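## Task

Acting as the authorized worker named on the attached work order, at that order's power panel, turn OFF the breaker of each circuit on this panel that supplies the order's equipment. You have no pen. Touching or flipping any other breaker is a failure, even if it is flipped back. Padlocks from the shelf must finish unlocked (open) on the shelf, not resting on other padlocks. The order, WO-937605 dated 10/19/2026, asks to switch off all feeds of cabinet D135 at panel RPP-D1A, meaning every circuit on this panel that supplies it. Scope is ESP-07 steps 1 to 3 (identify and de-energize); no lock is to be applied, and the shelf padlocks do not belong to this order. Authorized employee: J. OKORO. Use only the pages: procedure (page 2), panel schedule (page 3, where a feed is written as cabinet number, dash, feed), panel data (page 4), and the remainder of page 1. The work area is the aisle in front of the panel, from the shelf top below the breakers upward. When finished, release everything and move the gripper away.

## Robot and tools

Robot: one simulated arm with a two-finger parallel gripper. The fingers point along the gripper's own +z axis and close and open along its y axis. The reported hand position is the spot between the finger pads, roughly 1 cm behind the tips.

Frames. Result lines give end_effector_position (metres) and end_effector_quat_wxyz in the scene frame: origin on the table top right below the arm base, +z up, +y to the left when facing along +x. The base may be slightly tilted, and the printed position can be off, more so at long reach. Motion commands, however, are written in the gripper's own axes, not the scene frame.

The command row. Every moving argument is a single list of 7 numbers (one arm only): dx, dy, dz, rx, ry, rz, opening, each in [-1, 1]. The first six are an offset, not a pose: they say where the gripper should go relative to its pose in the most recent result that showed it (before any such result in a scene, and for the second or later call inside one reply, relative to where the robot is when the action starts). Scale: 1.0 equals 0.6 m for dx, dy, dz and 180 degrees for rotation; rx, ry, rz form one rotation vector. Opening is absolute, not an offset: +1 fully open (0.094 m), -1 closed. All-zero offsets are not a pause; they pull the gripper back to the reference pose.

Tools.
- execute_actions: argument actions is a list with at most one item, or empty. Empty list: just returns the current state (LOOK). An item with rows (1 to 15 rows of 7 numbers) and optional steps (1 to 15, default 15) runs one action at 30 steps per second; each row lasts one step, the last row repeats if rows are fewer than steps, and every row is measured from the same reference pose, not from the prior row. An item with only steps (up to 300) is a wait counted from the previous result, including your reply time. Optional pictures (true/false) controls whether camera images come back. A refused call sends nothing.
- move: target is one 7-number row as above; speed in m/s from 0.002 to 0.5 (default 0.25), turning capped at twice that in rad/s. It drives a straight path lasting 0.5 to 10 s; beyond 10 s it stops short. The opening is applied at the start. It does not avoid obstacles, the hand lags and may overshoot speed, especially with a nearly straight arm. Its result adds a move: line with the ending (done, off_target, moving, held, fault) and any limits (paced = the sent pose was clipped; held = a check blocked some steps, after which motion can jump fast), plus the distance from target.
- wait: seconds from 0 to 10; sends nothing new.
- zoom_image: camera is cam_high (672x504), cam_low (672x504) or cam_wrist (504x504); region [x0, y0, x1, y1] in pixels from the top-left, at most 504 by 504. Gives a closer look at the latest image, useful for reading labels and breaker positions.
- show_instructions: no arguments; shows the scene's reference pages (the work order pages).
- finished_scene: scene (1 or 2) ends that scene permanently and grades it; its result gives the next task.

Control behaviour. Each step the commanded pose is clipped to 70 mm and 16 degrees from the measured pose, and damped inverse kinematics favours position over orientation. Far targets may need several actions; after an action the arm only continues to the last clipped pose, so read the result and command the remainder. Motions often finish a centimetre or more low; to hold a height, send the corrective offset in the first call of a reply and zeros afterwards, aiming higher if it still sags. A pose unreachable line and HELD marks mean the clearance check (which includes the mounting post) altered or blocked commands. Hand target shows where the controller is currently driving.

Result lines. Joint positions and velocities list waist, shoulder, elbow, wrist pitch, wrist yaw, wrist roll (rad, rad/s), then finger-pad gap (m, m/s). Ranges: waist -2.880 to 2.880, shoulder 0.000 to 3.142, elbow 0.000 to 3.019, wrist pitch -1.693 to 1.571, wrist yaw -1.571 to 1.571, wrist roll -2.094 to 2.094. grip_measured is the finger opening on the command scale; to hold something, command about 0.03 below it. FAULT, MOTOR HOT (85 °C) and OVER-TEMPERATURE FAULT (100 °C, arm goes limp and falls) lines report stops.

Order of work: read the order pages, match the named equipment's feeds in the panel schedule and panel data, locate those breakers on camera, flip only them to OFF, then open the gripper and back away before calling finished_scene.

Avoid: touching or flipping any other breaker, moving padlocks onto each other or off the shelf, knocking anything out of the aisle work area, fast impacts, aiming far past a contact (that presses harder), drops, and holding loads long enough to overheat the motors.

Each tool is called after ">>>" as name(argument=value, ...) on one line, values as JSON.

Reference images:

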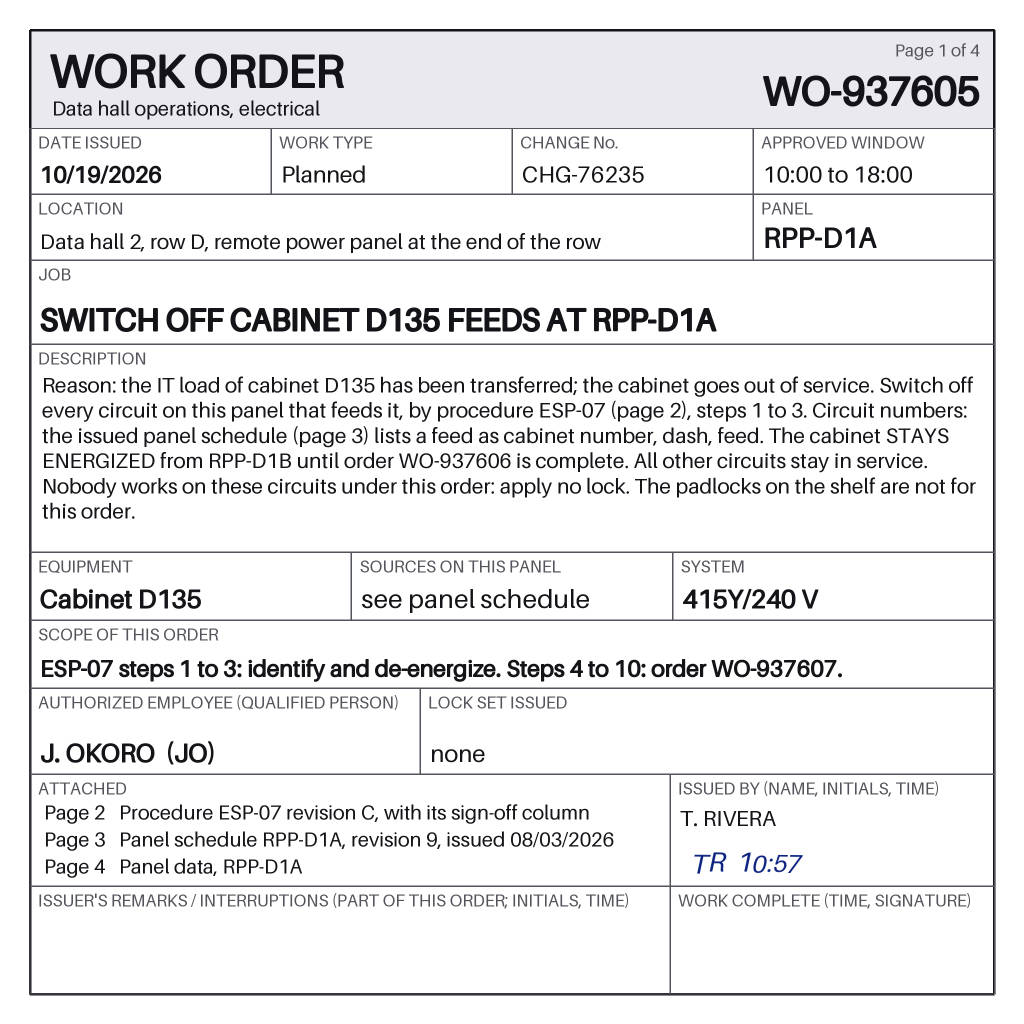

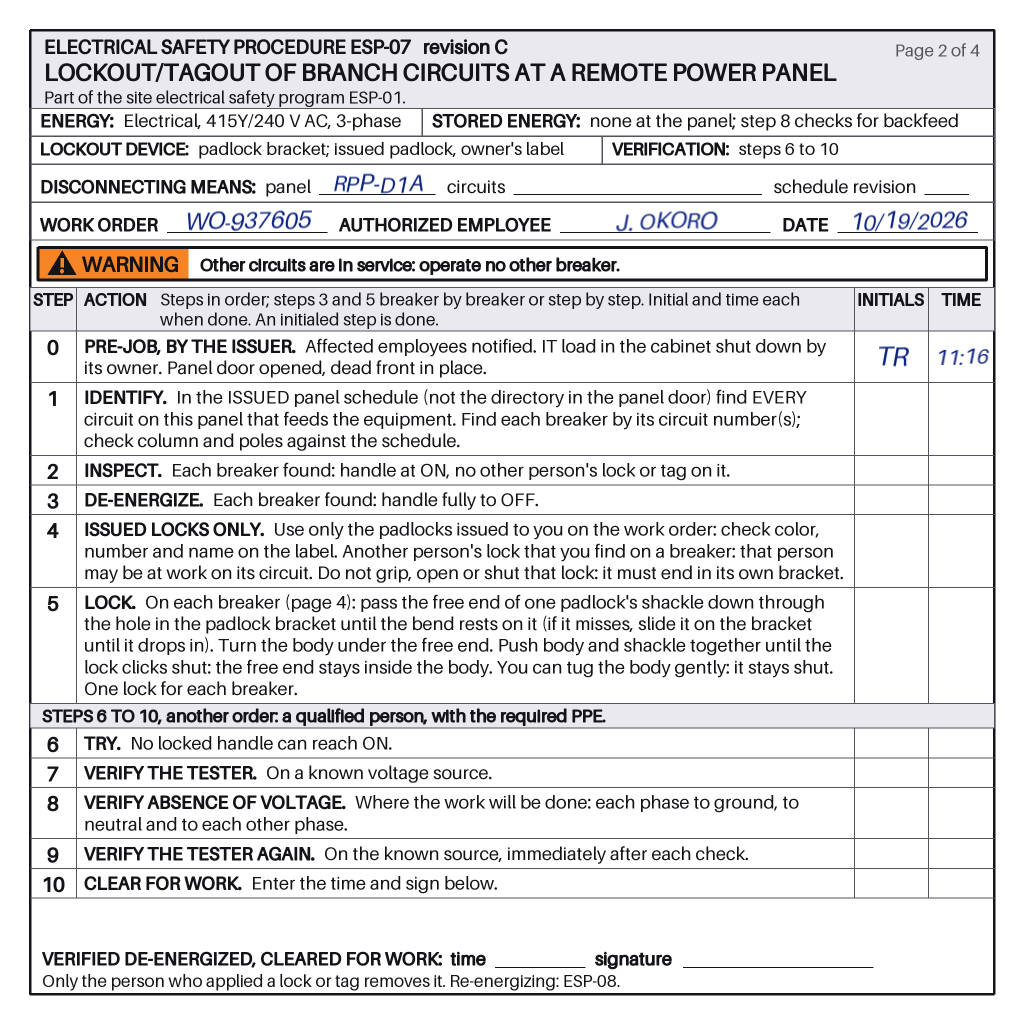

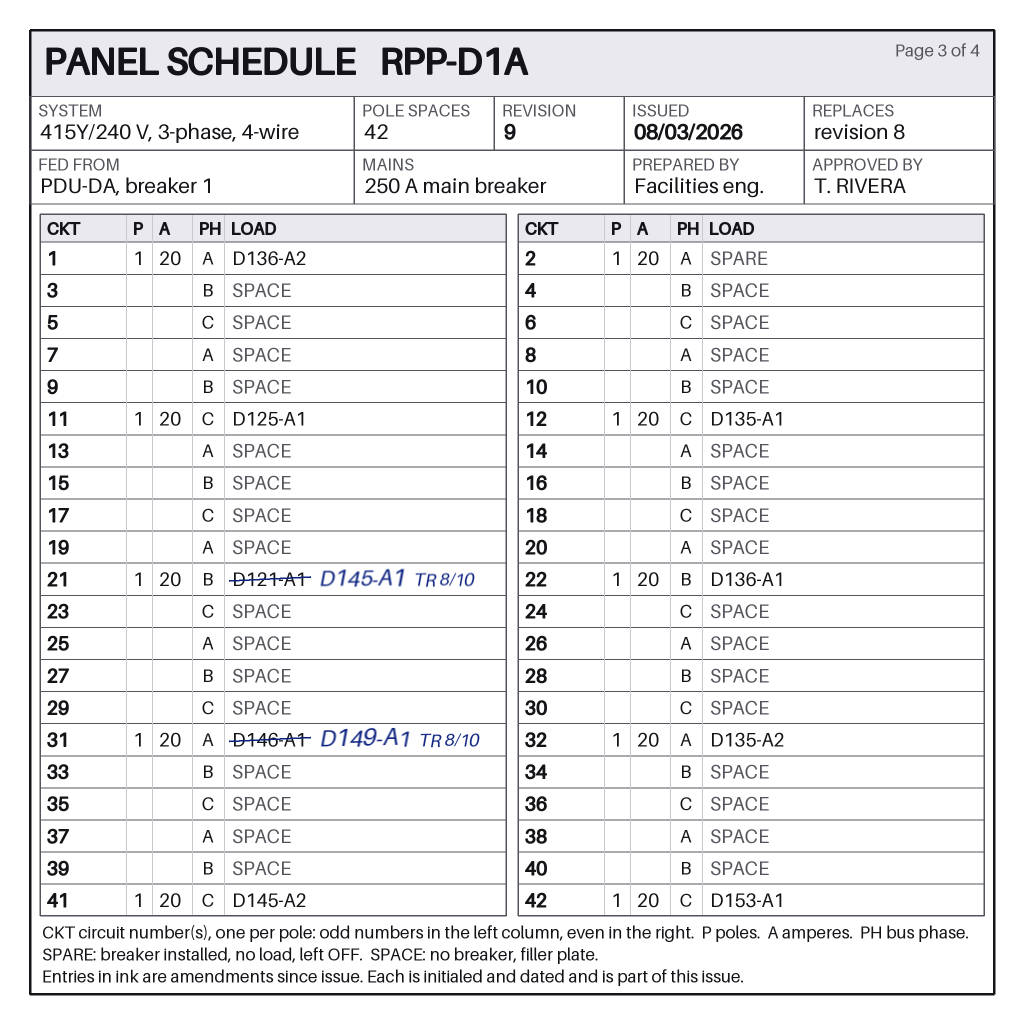

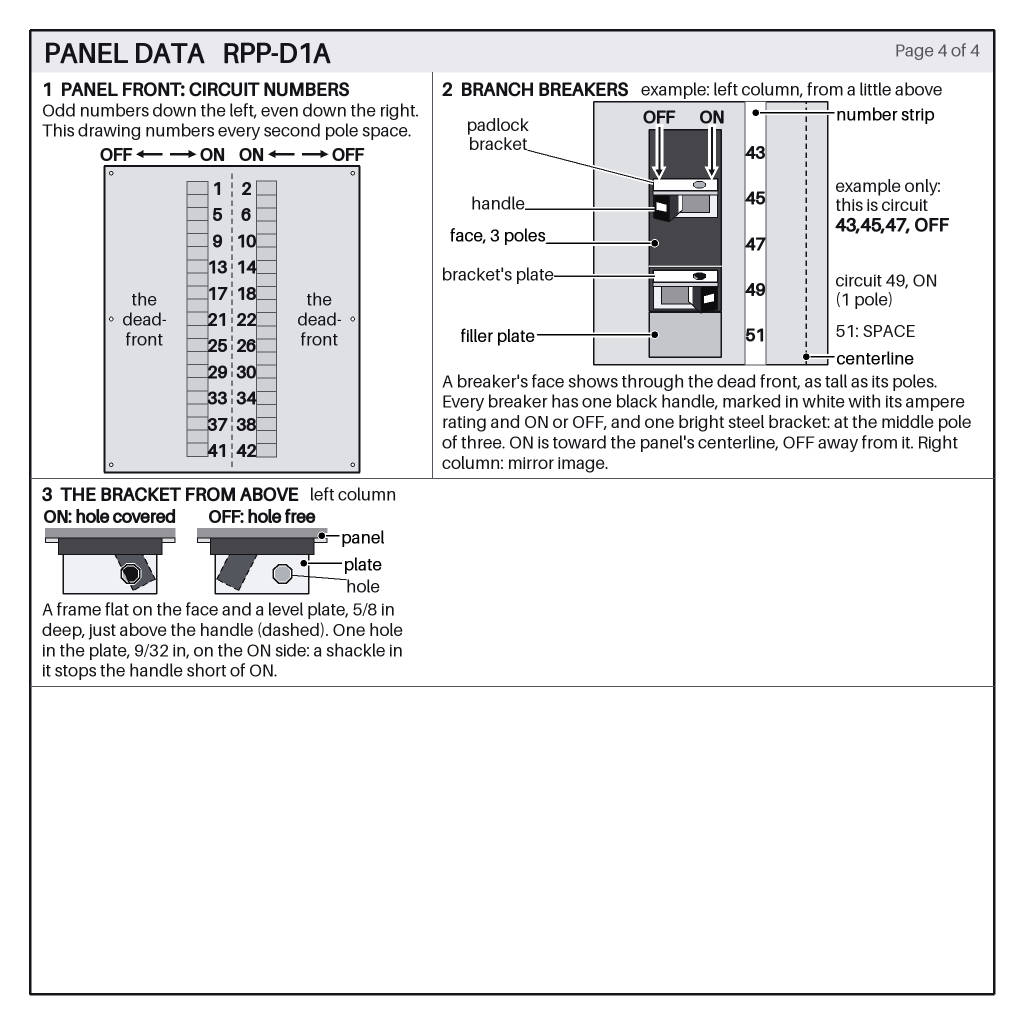

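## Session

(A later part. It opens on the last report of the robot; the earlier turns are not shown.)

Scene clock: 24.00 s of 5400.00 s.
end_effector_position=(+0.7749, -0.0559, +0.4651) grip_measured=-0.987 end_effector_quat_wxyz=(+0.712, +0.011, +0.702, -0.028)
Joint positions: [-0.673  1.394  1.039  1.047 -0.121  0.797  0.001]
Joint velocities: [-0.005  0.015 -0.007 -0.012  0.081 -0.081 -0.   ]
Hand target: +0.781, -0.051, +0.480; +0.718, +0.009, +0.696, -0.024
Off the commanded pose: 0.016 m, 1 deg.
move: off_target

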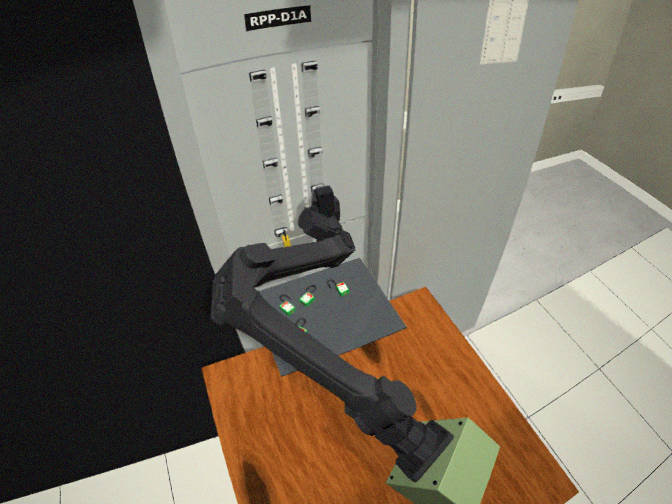

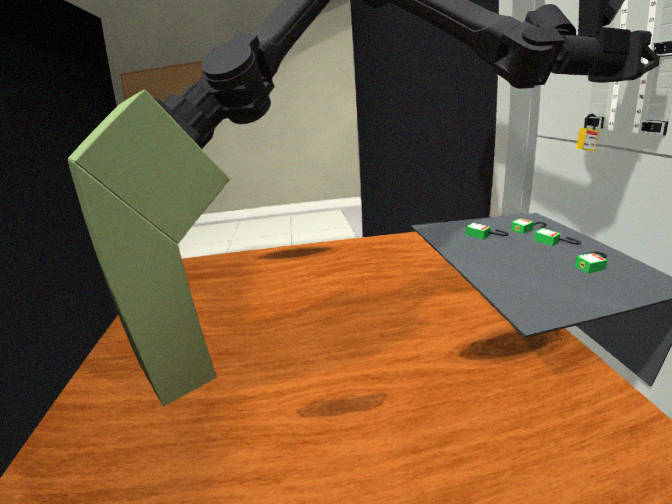

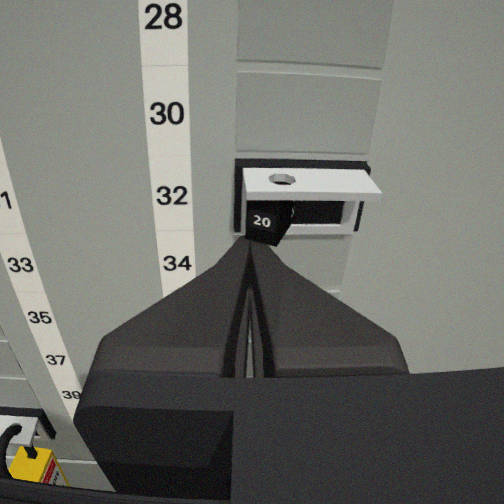

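Under the handle; move further left first.

>>> move(target=[0.0,0.045,0.0,0,0,0,-1], speed=0.03)

>>> move(target=[-0.03,0.008,0.005,0,0,0,-1], speed=0.03)

Scene clock: 25.80 s of 5400.00 s.
end_effector_position=(+0.7769, -0.0368, +0.4737) grip_measured=-0.987 end_effector_quat_wxyz=(+0.718, +0.011, +0.696, -0.029)
Joint positions: [-0.651  1.353  1.036  1.018 -0.091  0.784  0.001]
Joint velocities: [ 0.005  0.005  0.012  0.002  0.022 -0.007  0.   ]
Hand target: +0.777, -0.029, +0.464; +0.712, +0.011, +0.702, -0.028
Off the commanded pose: 0.012 m, 1 deg.
move: off_target

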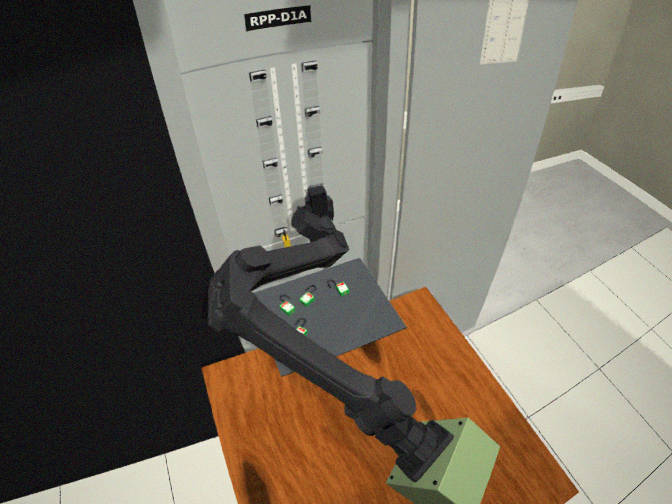

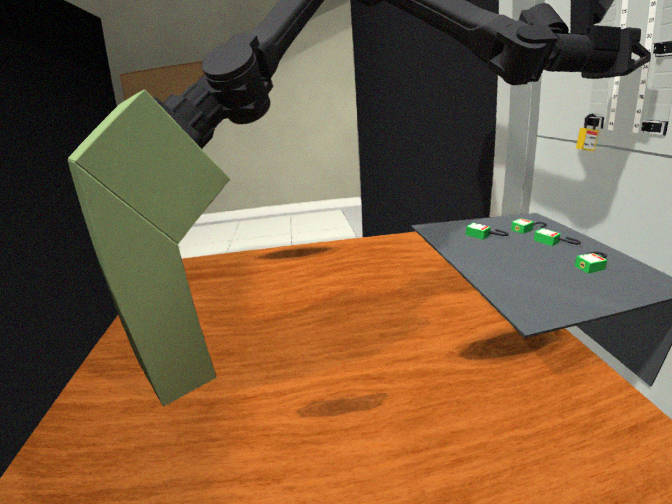

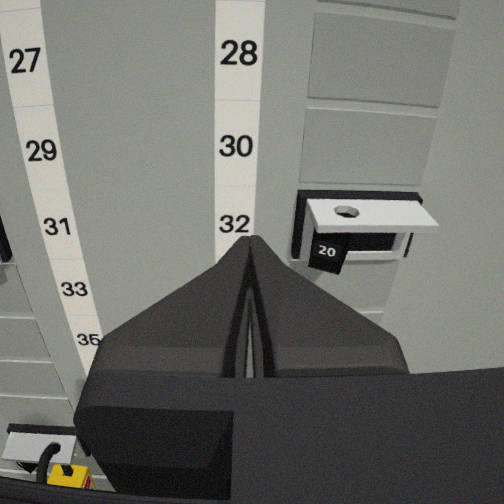

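Scene clock: 26.77 s of 5400.00 s.
end_effector_position=(+0.7769, -0.0328, +0.4820) grip_measured=-0.987 end_effector_quat_wxyz=(+0.715, +0.010, +0.698, -0.032)
Joint positions: [-0.661  1.33   1.036  0.991 -0.102  0.784  0.001]
Joint velocities: [ 0.005  0.005 -0.002 -0.007 -0.022 -0.081 -0.   ]
Hand target: +0.779, -0.031, +0.491; +0.718, +0.011, +0.696, -0.029
Off the commanded pose: 0.010 m, 0 deg.
move: done

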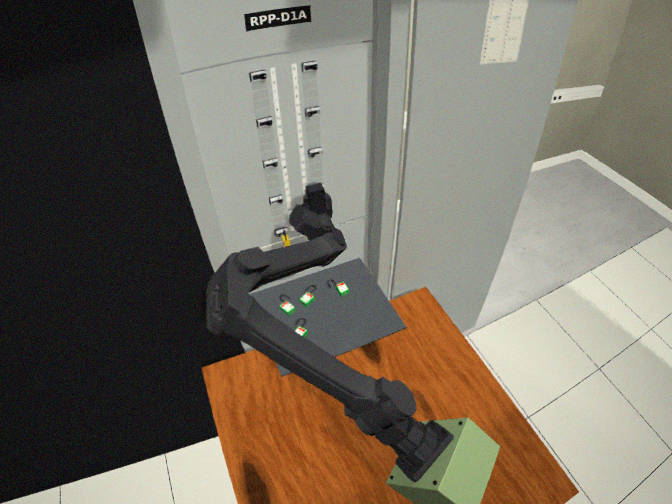

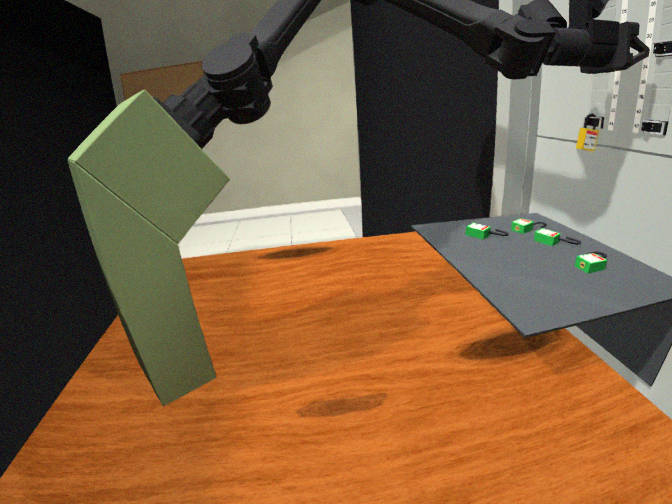

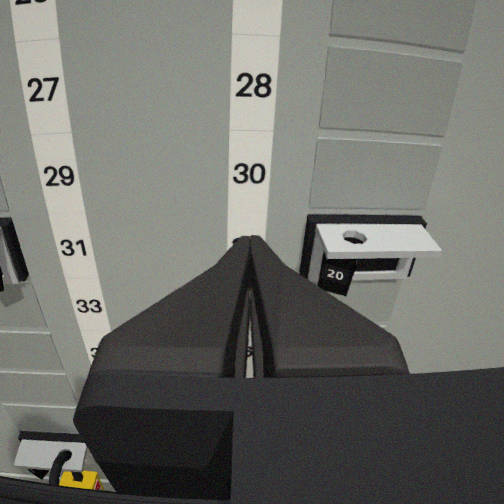

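>>> move(target=[0.006,-0.025,0.003,0,0,0,-1], speed=0.03)

Scene clock: 28.93 s of 5400.00 s.
end_effector_position=(+0.7762, -0.0382, +0.4802) grip_measured=-0.987 end_effector_quat_wxyz=(+0.714, +0.008, +0.699, -0.033)
Joint positions: [-0.668  1.341  1.036  1.    -0.111  0.784  0.001]
Joint velocities: [-0.005 -0.015 -0.007 -0.002 -0.051 -0.051 -0.   ]
Hand target: +0.778, -0.048, +0.479; +0.715, +0.010, +0.698, -0.032
Off the commanded pose: 0.010 m, 0 deg.
move: done

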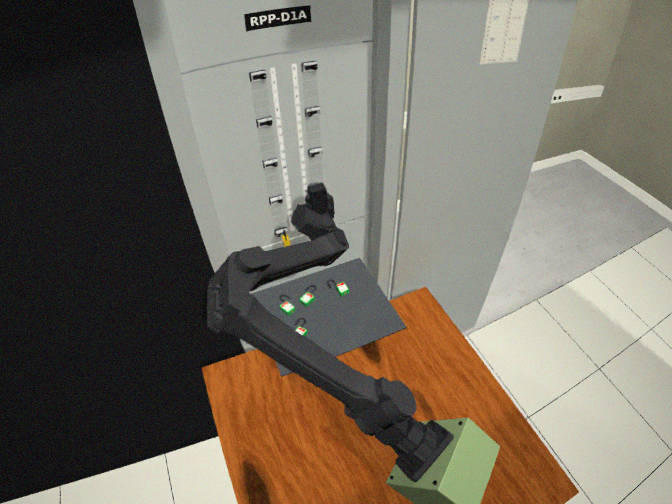

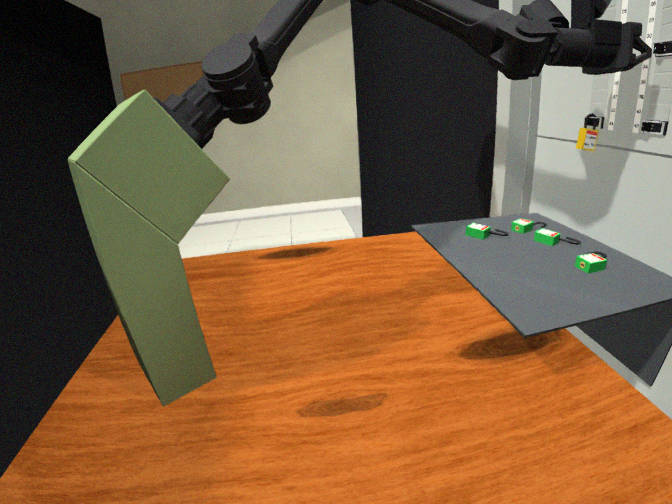

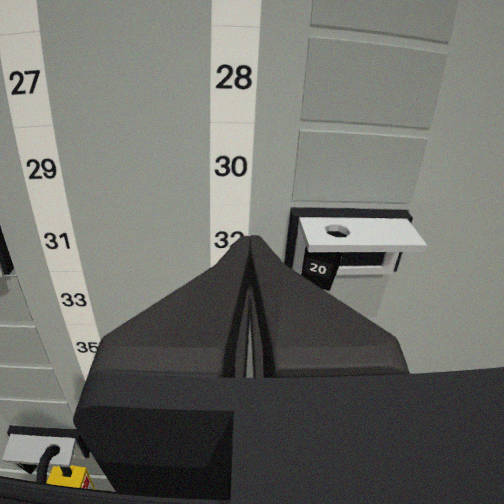

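>>> move(target=[0.02,-0.015,0.003,0,0,0,-1], speed=0.03)

Scene clock: 30.30 s of 5400.00 s.
end_effector_position=(+0.7757, -0.0433, +0.4753) grip_measured=-0.987 end_effector_quat_wxyz=(+0.713, +0.009, +0.700, -0.033)
Joint positions: [-0.668  1.356  1.036  1.013 -0.111  0.784  0.001]
Joint velocities: [-0.015 -0.015  0.012 -0.002  0.037  0.066 -0.   ]
Hand target: +0.777, -0.048, +0.469; +0.714, +0.008, +0.700, -0.033
Off the commanded pose: 0.008 m, 0 deg.
move: done

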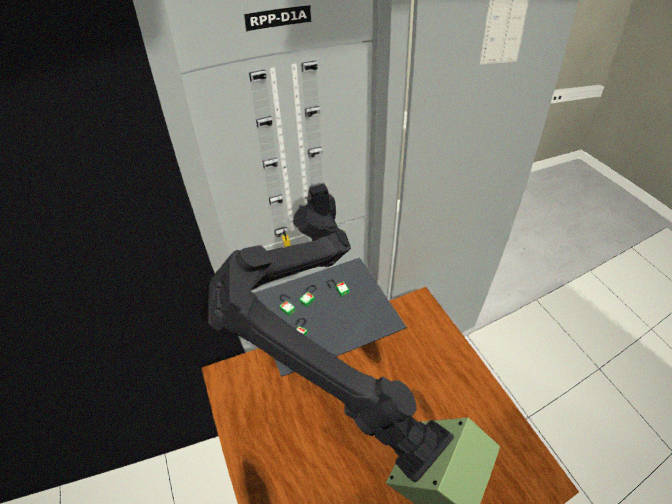

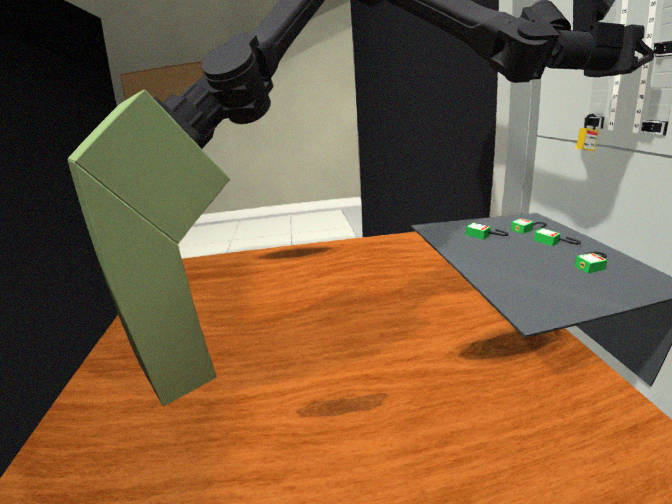

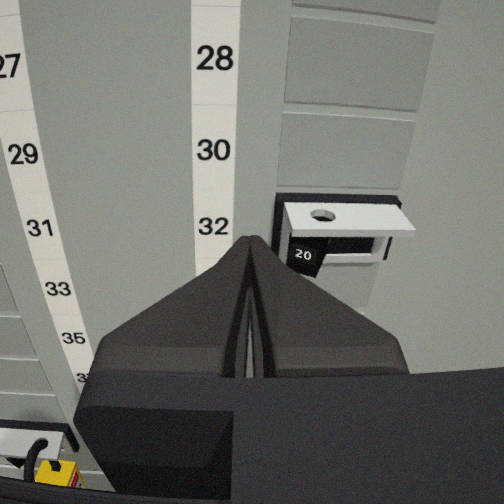

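>>> move(target=[-0.003,-0.075,0.003,0,0,0,-1], speed=0.03)

Scene clock: 32.60 s of 5400.00 s.
end_effector_position=(+0.7727, -0.0501, +0.4793) grip_measured=-0.988 end_effector_quat_wxyz=(+0.713, -0.011, +0.701, -0.012)
Joint positions: [-0.702  1.386  1.037  1.086 -0.178  0.816  0.001]
Joint velocities: [-0.005  0.005 -0.007  0.002 -0.007  0.066 -0.   ]
Hand target: +0.772, -0.087, +0.479; +0.713, +0.009, +0.700, -0.034
Off the commanded pose: 0.038 m, 3 deg.
move: off_target

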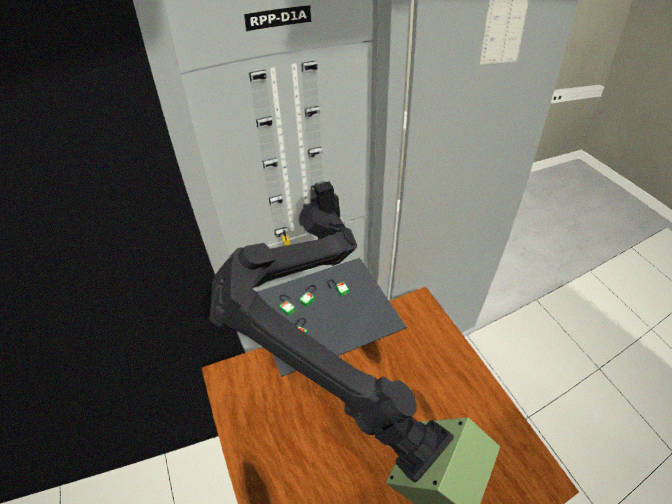

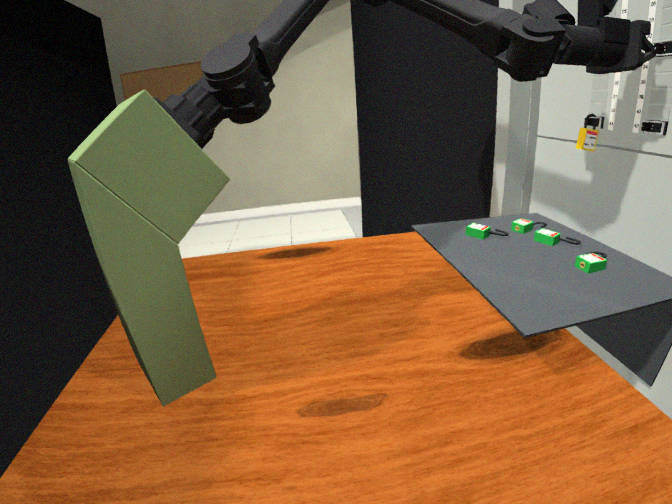

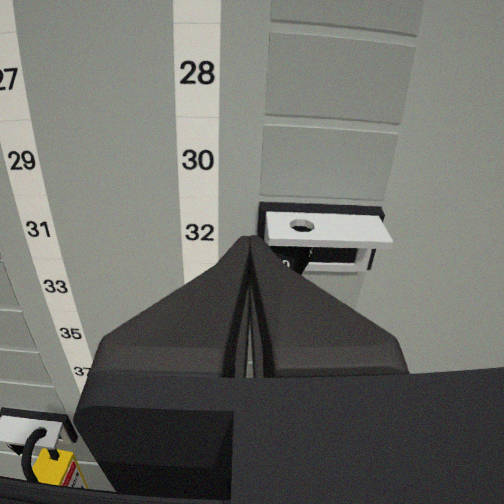

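Caught on the plate. Slide down while pressing lightly right.

>>> move(target=[0.025,-0.015,0.0,0,0,0,-1], speed=0.02)

>>> move(target=[0.0,-0.06,0.003,0,0,0,-1], speed=0.03)

Scene clock: 34.37 s of 5400.00 s.
end_effector_position=(+0.7722, -0.0491, +0.4798) grip_measured=-0.988 end_effector_quat_wxyz=(+0.717, -0.016, +0.697, -0.008)
Joint positions: [-0.702  1.394  1.037  1.112 -0.179  0.817  0.001]
Joint velocities: [-0.015 -0.015  0.007 -0.017  0.007 -0.066  0.001]
Hand target: +0.772, -0.059, +0.465; +0.713, -0.011, +0.701, -0.012
Off the commanded pose: 0.018 m, 1 deg.
move: off_target

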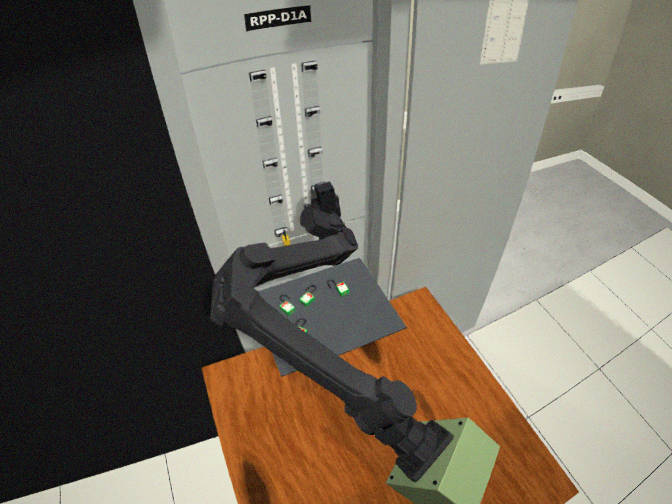

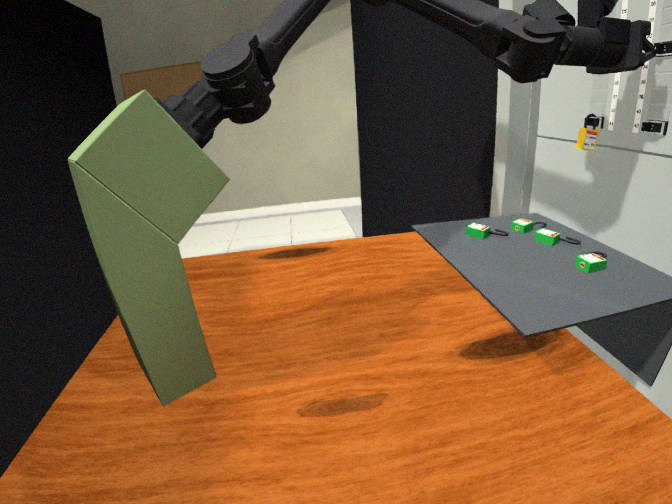

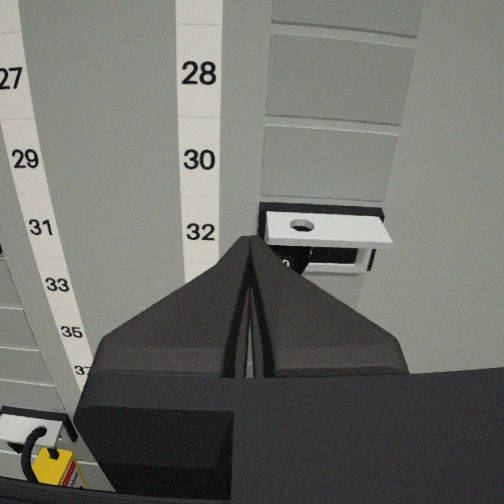

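Scene clock: 35.80 s of 5400.00 s.
end_effector_position=(+0.7704, -0.0502, +0.4799) grip_measured=-0.988 end_effector_quat_wxyz=(+0.715, -0.034, +0.698, +0.011)
Joint positions: [-0.719  1.418  1.041  1.171 -0.227  0.839  0.001]
Joint velocities: [-0.005 -0.015  0.002 -0.002 -0.037 -0.051  0.   ]
Hand target: +0.772, -0.084, +0.482; +0.717, -0.016, +0.697, -0.008
Off the commanded pose: 0.035 m, 3 deg.
move: off_target

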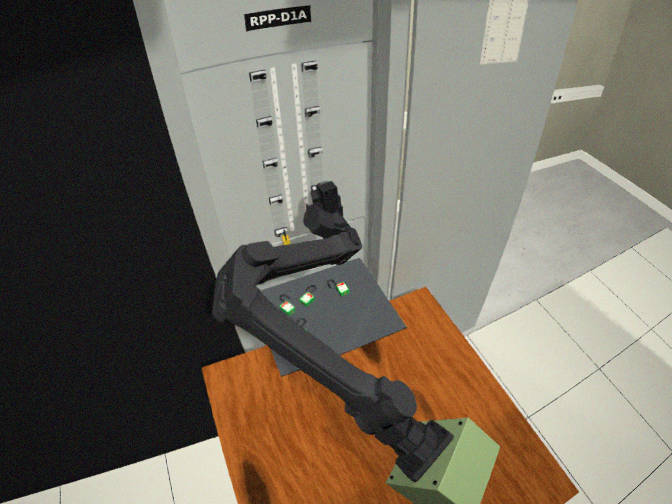

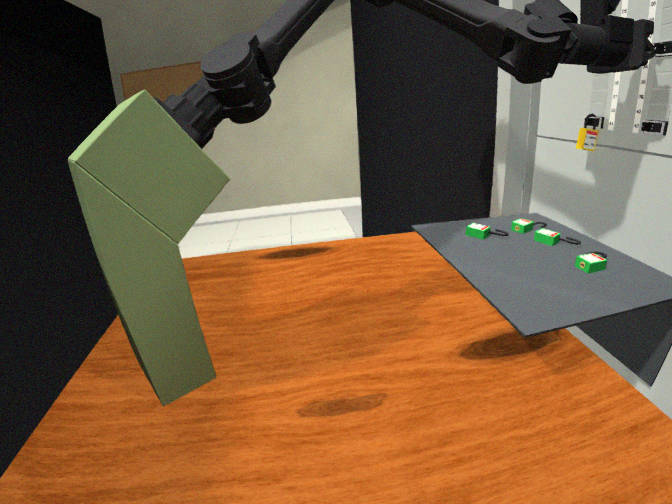

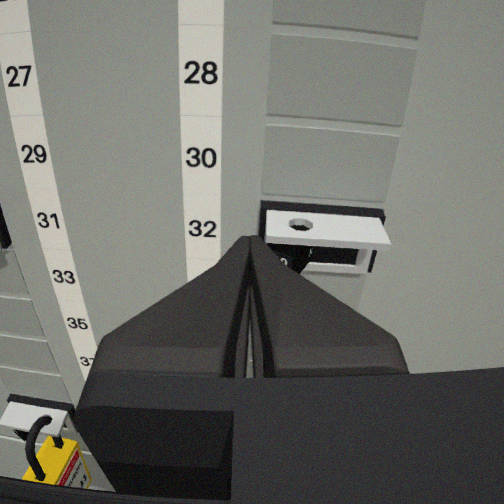

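Release left, lower, then push.

>>> move(target=[0.03,0.025,0.005,0,0,0,-1], speed=0.03)

Scene clock: 37.30 s of 5400.00 s.
end_effector_position=(+0.7731, -0.0416, +0.4723) grip_measured=-0.988 end_effector_quat_wxyz=(+0.720, -0.032, +0.693, +0.010)
Joint positions: [-0.688  1.417  1.041  1.171 -0.194  0.817  0.001]
Joint velocities: [ 0.005 -0.015 -0.017 -0.022 -0.051 -0.081  0.   ]
Hand target: +0.773, -0.036, +0.462; +0.716, -0.034, +0.698, +0.011
Off the commanded pose: 0.012 m, 1 deg.
move: off_target

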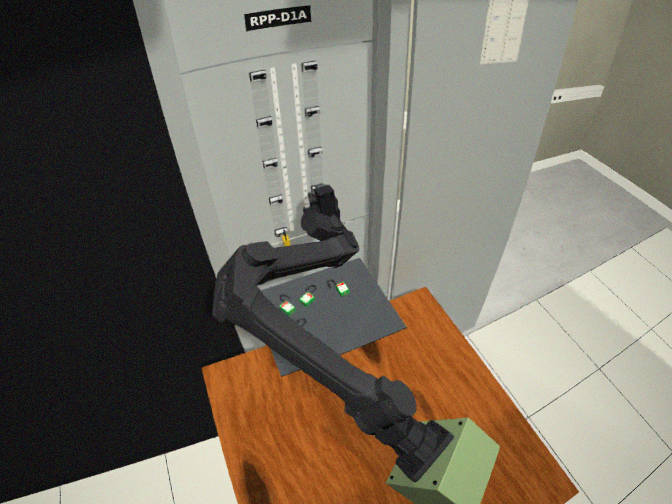

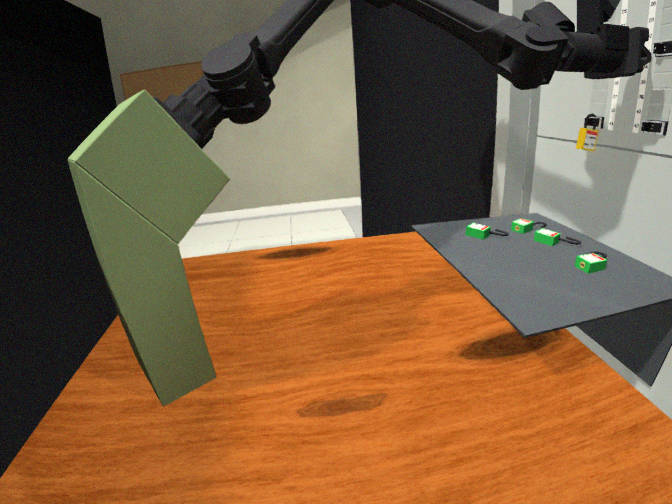

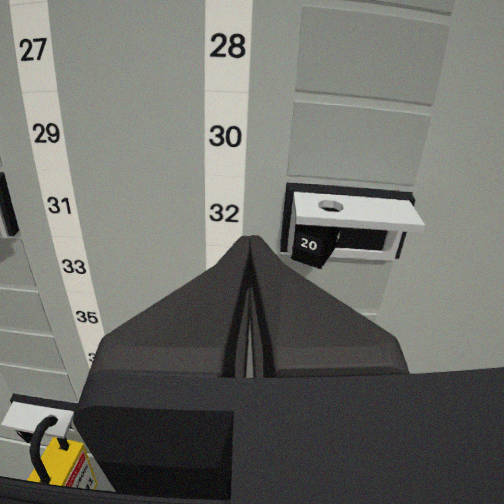

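>>> move(target=[0.003,-0.075,0.005,0,0,0,-1], speed=0.03)

Scene clock: 39.33 s of 5400.00 s.
end_effector_position=(+0.7728, -0.0502, +0.4705) grip_measured=-0.988 end_effector_quat_wxyz=(+0.718, -0.052, +0.694, +0.028)
Joint positions: [-0.712  1.462  1.058  1.241 -0.247  0.843  0.001]
Joint velocities: [-0.005 -0.005 -0.012 -0.017  0.037  0.022 -0.001]
Hand target: +0.776, -0.086, +0.473; +0.720, -0.032, +0.693, +0.010
Off the commanded pose: 0.037 m, 3 deg.
move: off_target

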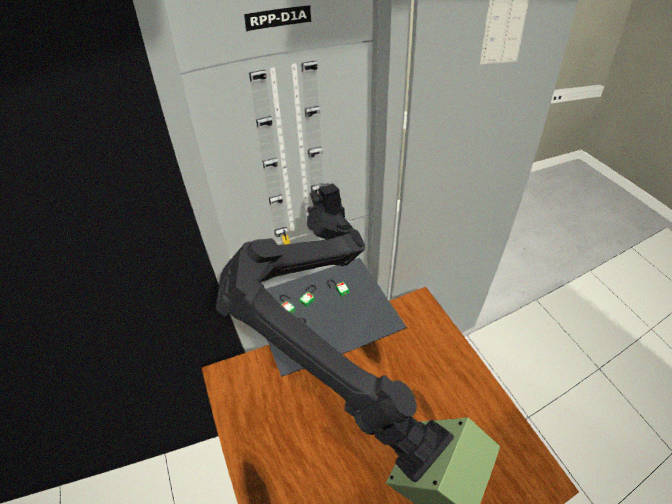

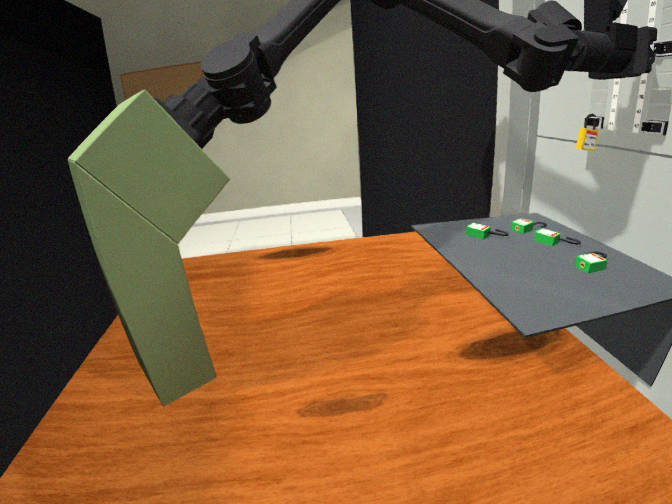

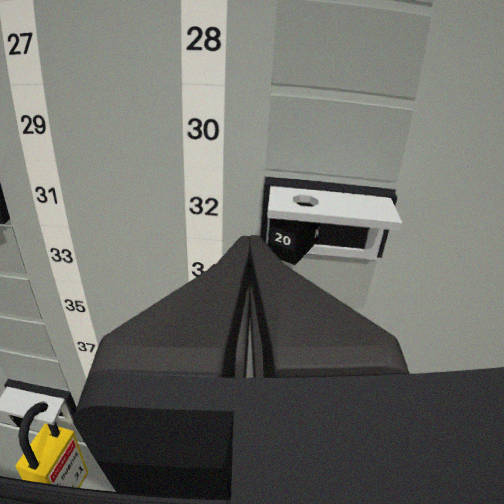

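Blocked by the breaker face edge; pull out ~8 mm and push.

>>> move(target=[0.0,0.01,-0.018,0,0,0,-1], speed=0.02)

>>> move(target=[0.0,-0.065,0.0,0,0,0,-1], speed=0.03)

Scene clock: 41.40 s of 5400.00 s.
end_effector_position=(+0.7636, -0.0530, +0.4653) grip_measured=-0.988 end_effector_quat_wxyz=(+0.713, -0.045, +0.699, +0.025)
Joint positions: [-0.712  1.453  1.028  1.242 -0.249  0.844  0.001]
Joint velocities: [ 0.005  0.005  0.007  0.007 -0.037  0.051  0.001]
Hand target: +0.762, -0.045, +0.470; +0.718, -0.052, +0.694, +0.028
Off the commanded pose: 0.009 m, 1 deg.
move: done

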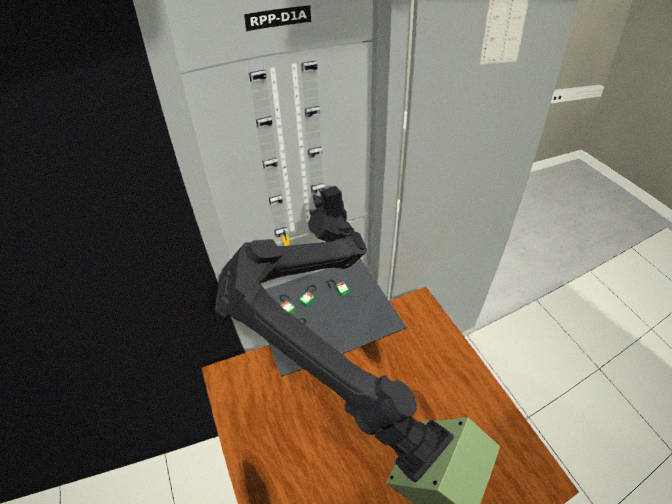

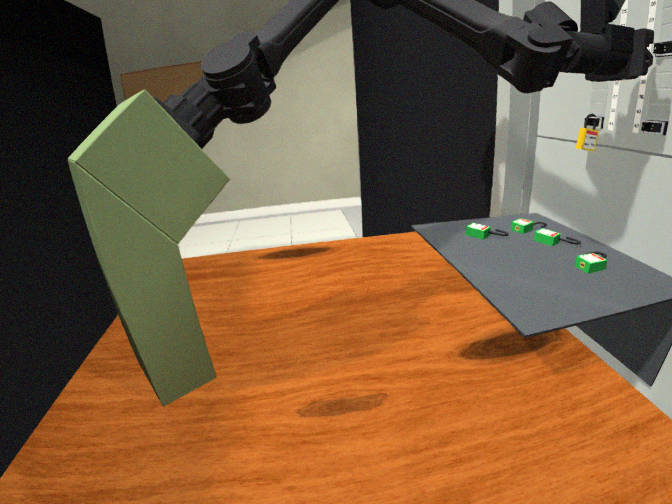

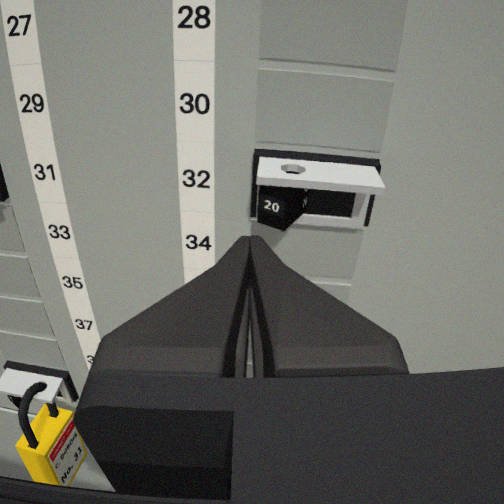

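Scene clock: 43.03 s of 5400.00 s.
end_effector_position=(+0.7614, -0.0857, +0.4622) grip_measured=-0.988 end_effector_quat_wxyz=(+0.709, -0.041, +0.704, +0.020)
Joint positions: [-0.754  1.514  1.048  1.272 -0.281  0.869  0.001]
Joint velocities: [-0.005  0.015 -0.012 -0.002  0.066  0.037 -0.001]
Hand target: +0.767, -0.091, +0.467; +0.713, -0.045, +0.699, +0.024
Off the commanded pose: 0.010 m, 1 deg.
move: done

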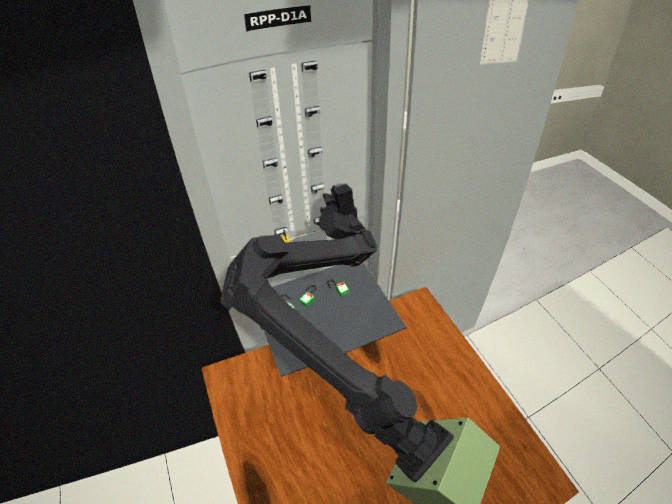

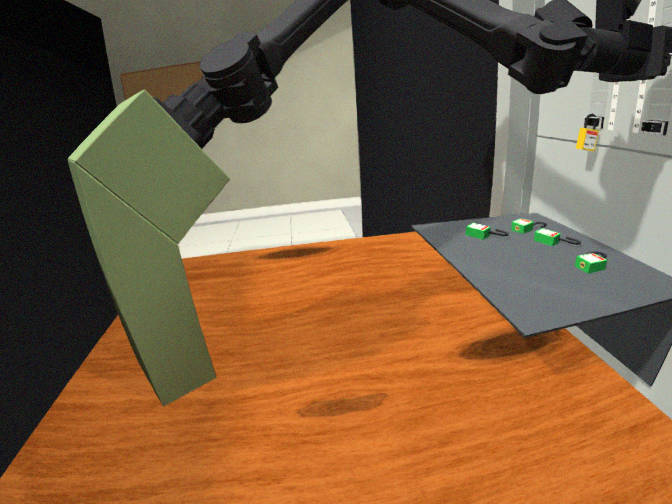

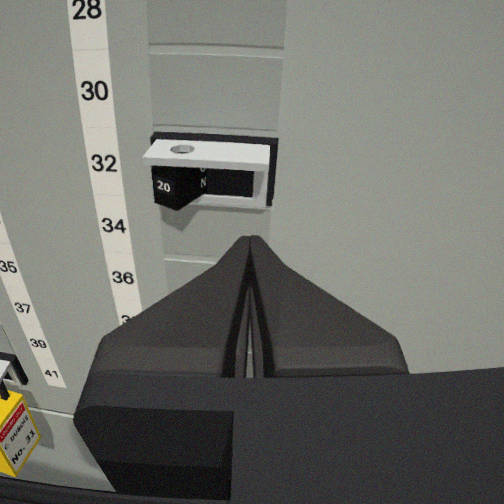

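>>> move(target=[0.0,0.09,0.012,0,0,0,-1], speed=0.05)

Scene clock: 45.00 s of 5400.00 s.
end_effector_position=(+0.7655, -0.0374, +0.4711) grip_measured=-0.988 end_effector_quat_wxyz=(+0.715, -0.043, +0.698, +0.020)
Joint positions: [-0.694  1.411  1.02   1.2   -0.227  0.824  0.001]
Joint velocities: [ 0.015 -0.005 -0.007 -0.002 -0.007  0.007  0.001]
Hand target: +0.764, -0.032, +0.460; +0.709, -0.041, +0.704, +0.020
Off the commanded pose: 0.012 m, 1 deg.
move: off_target

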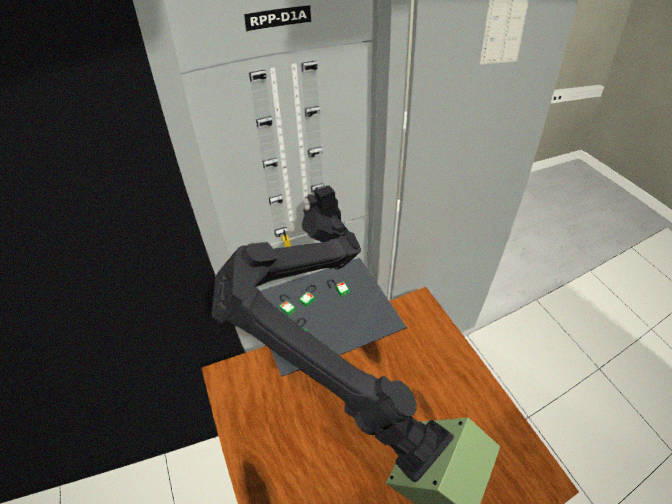

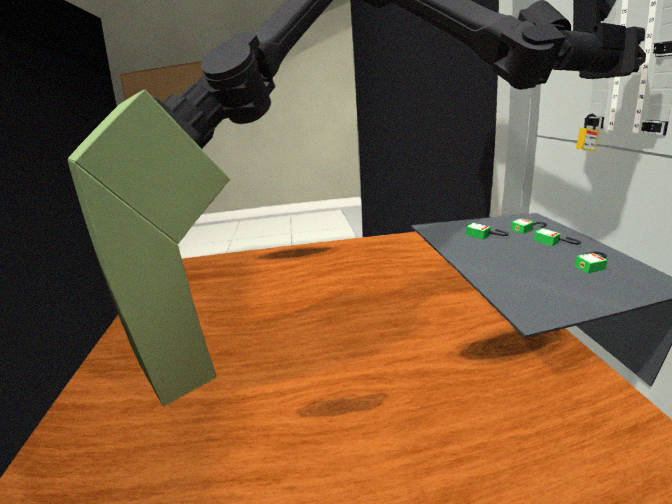

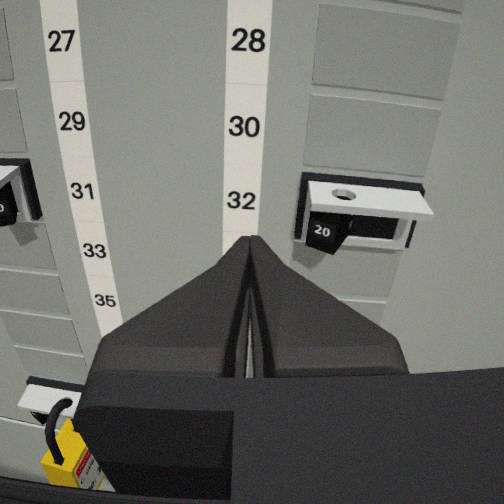

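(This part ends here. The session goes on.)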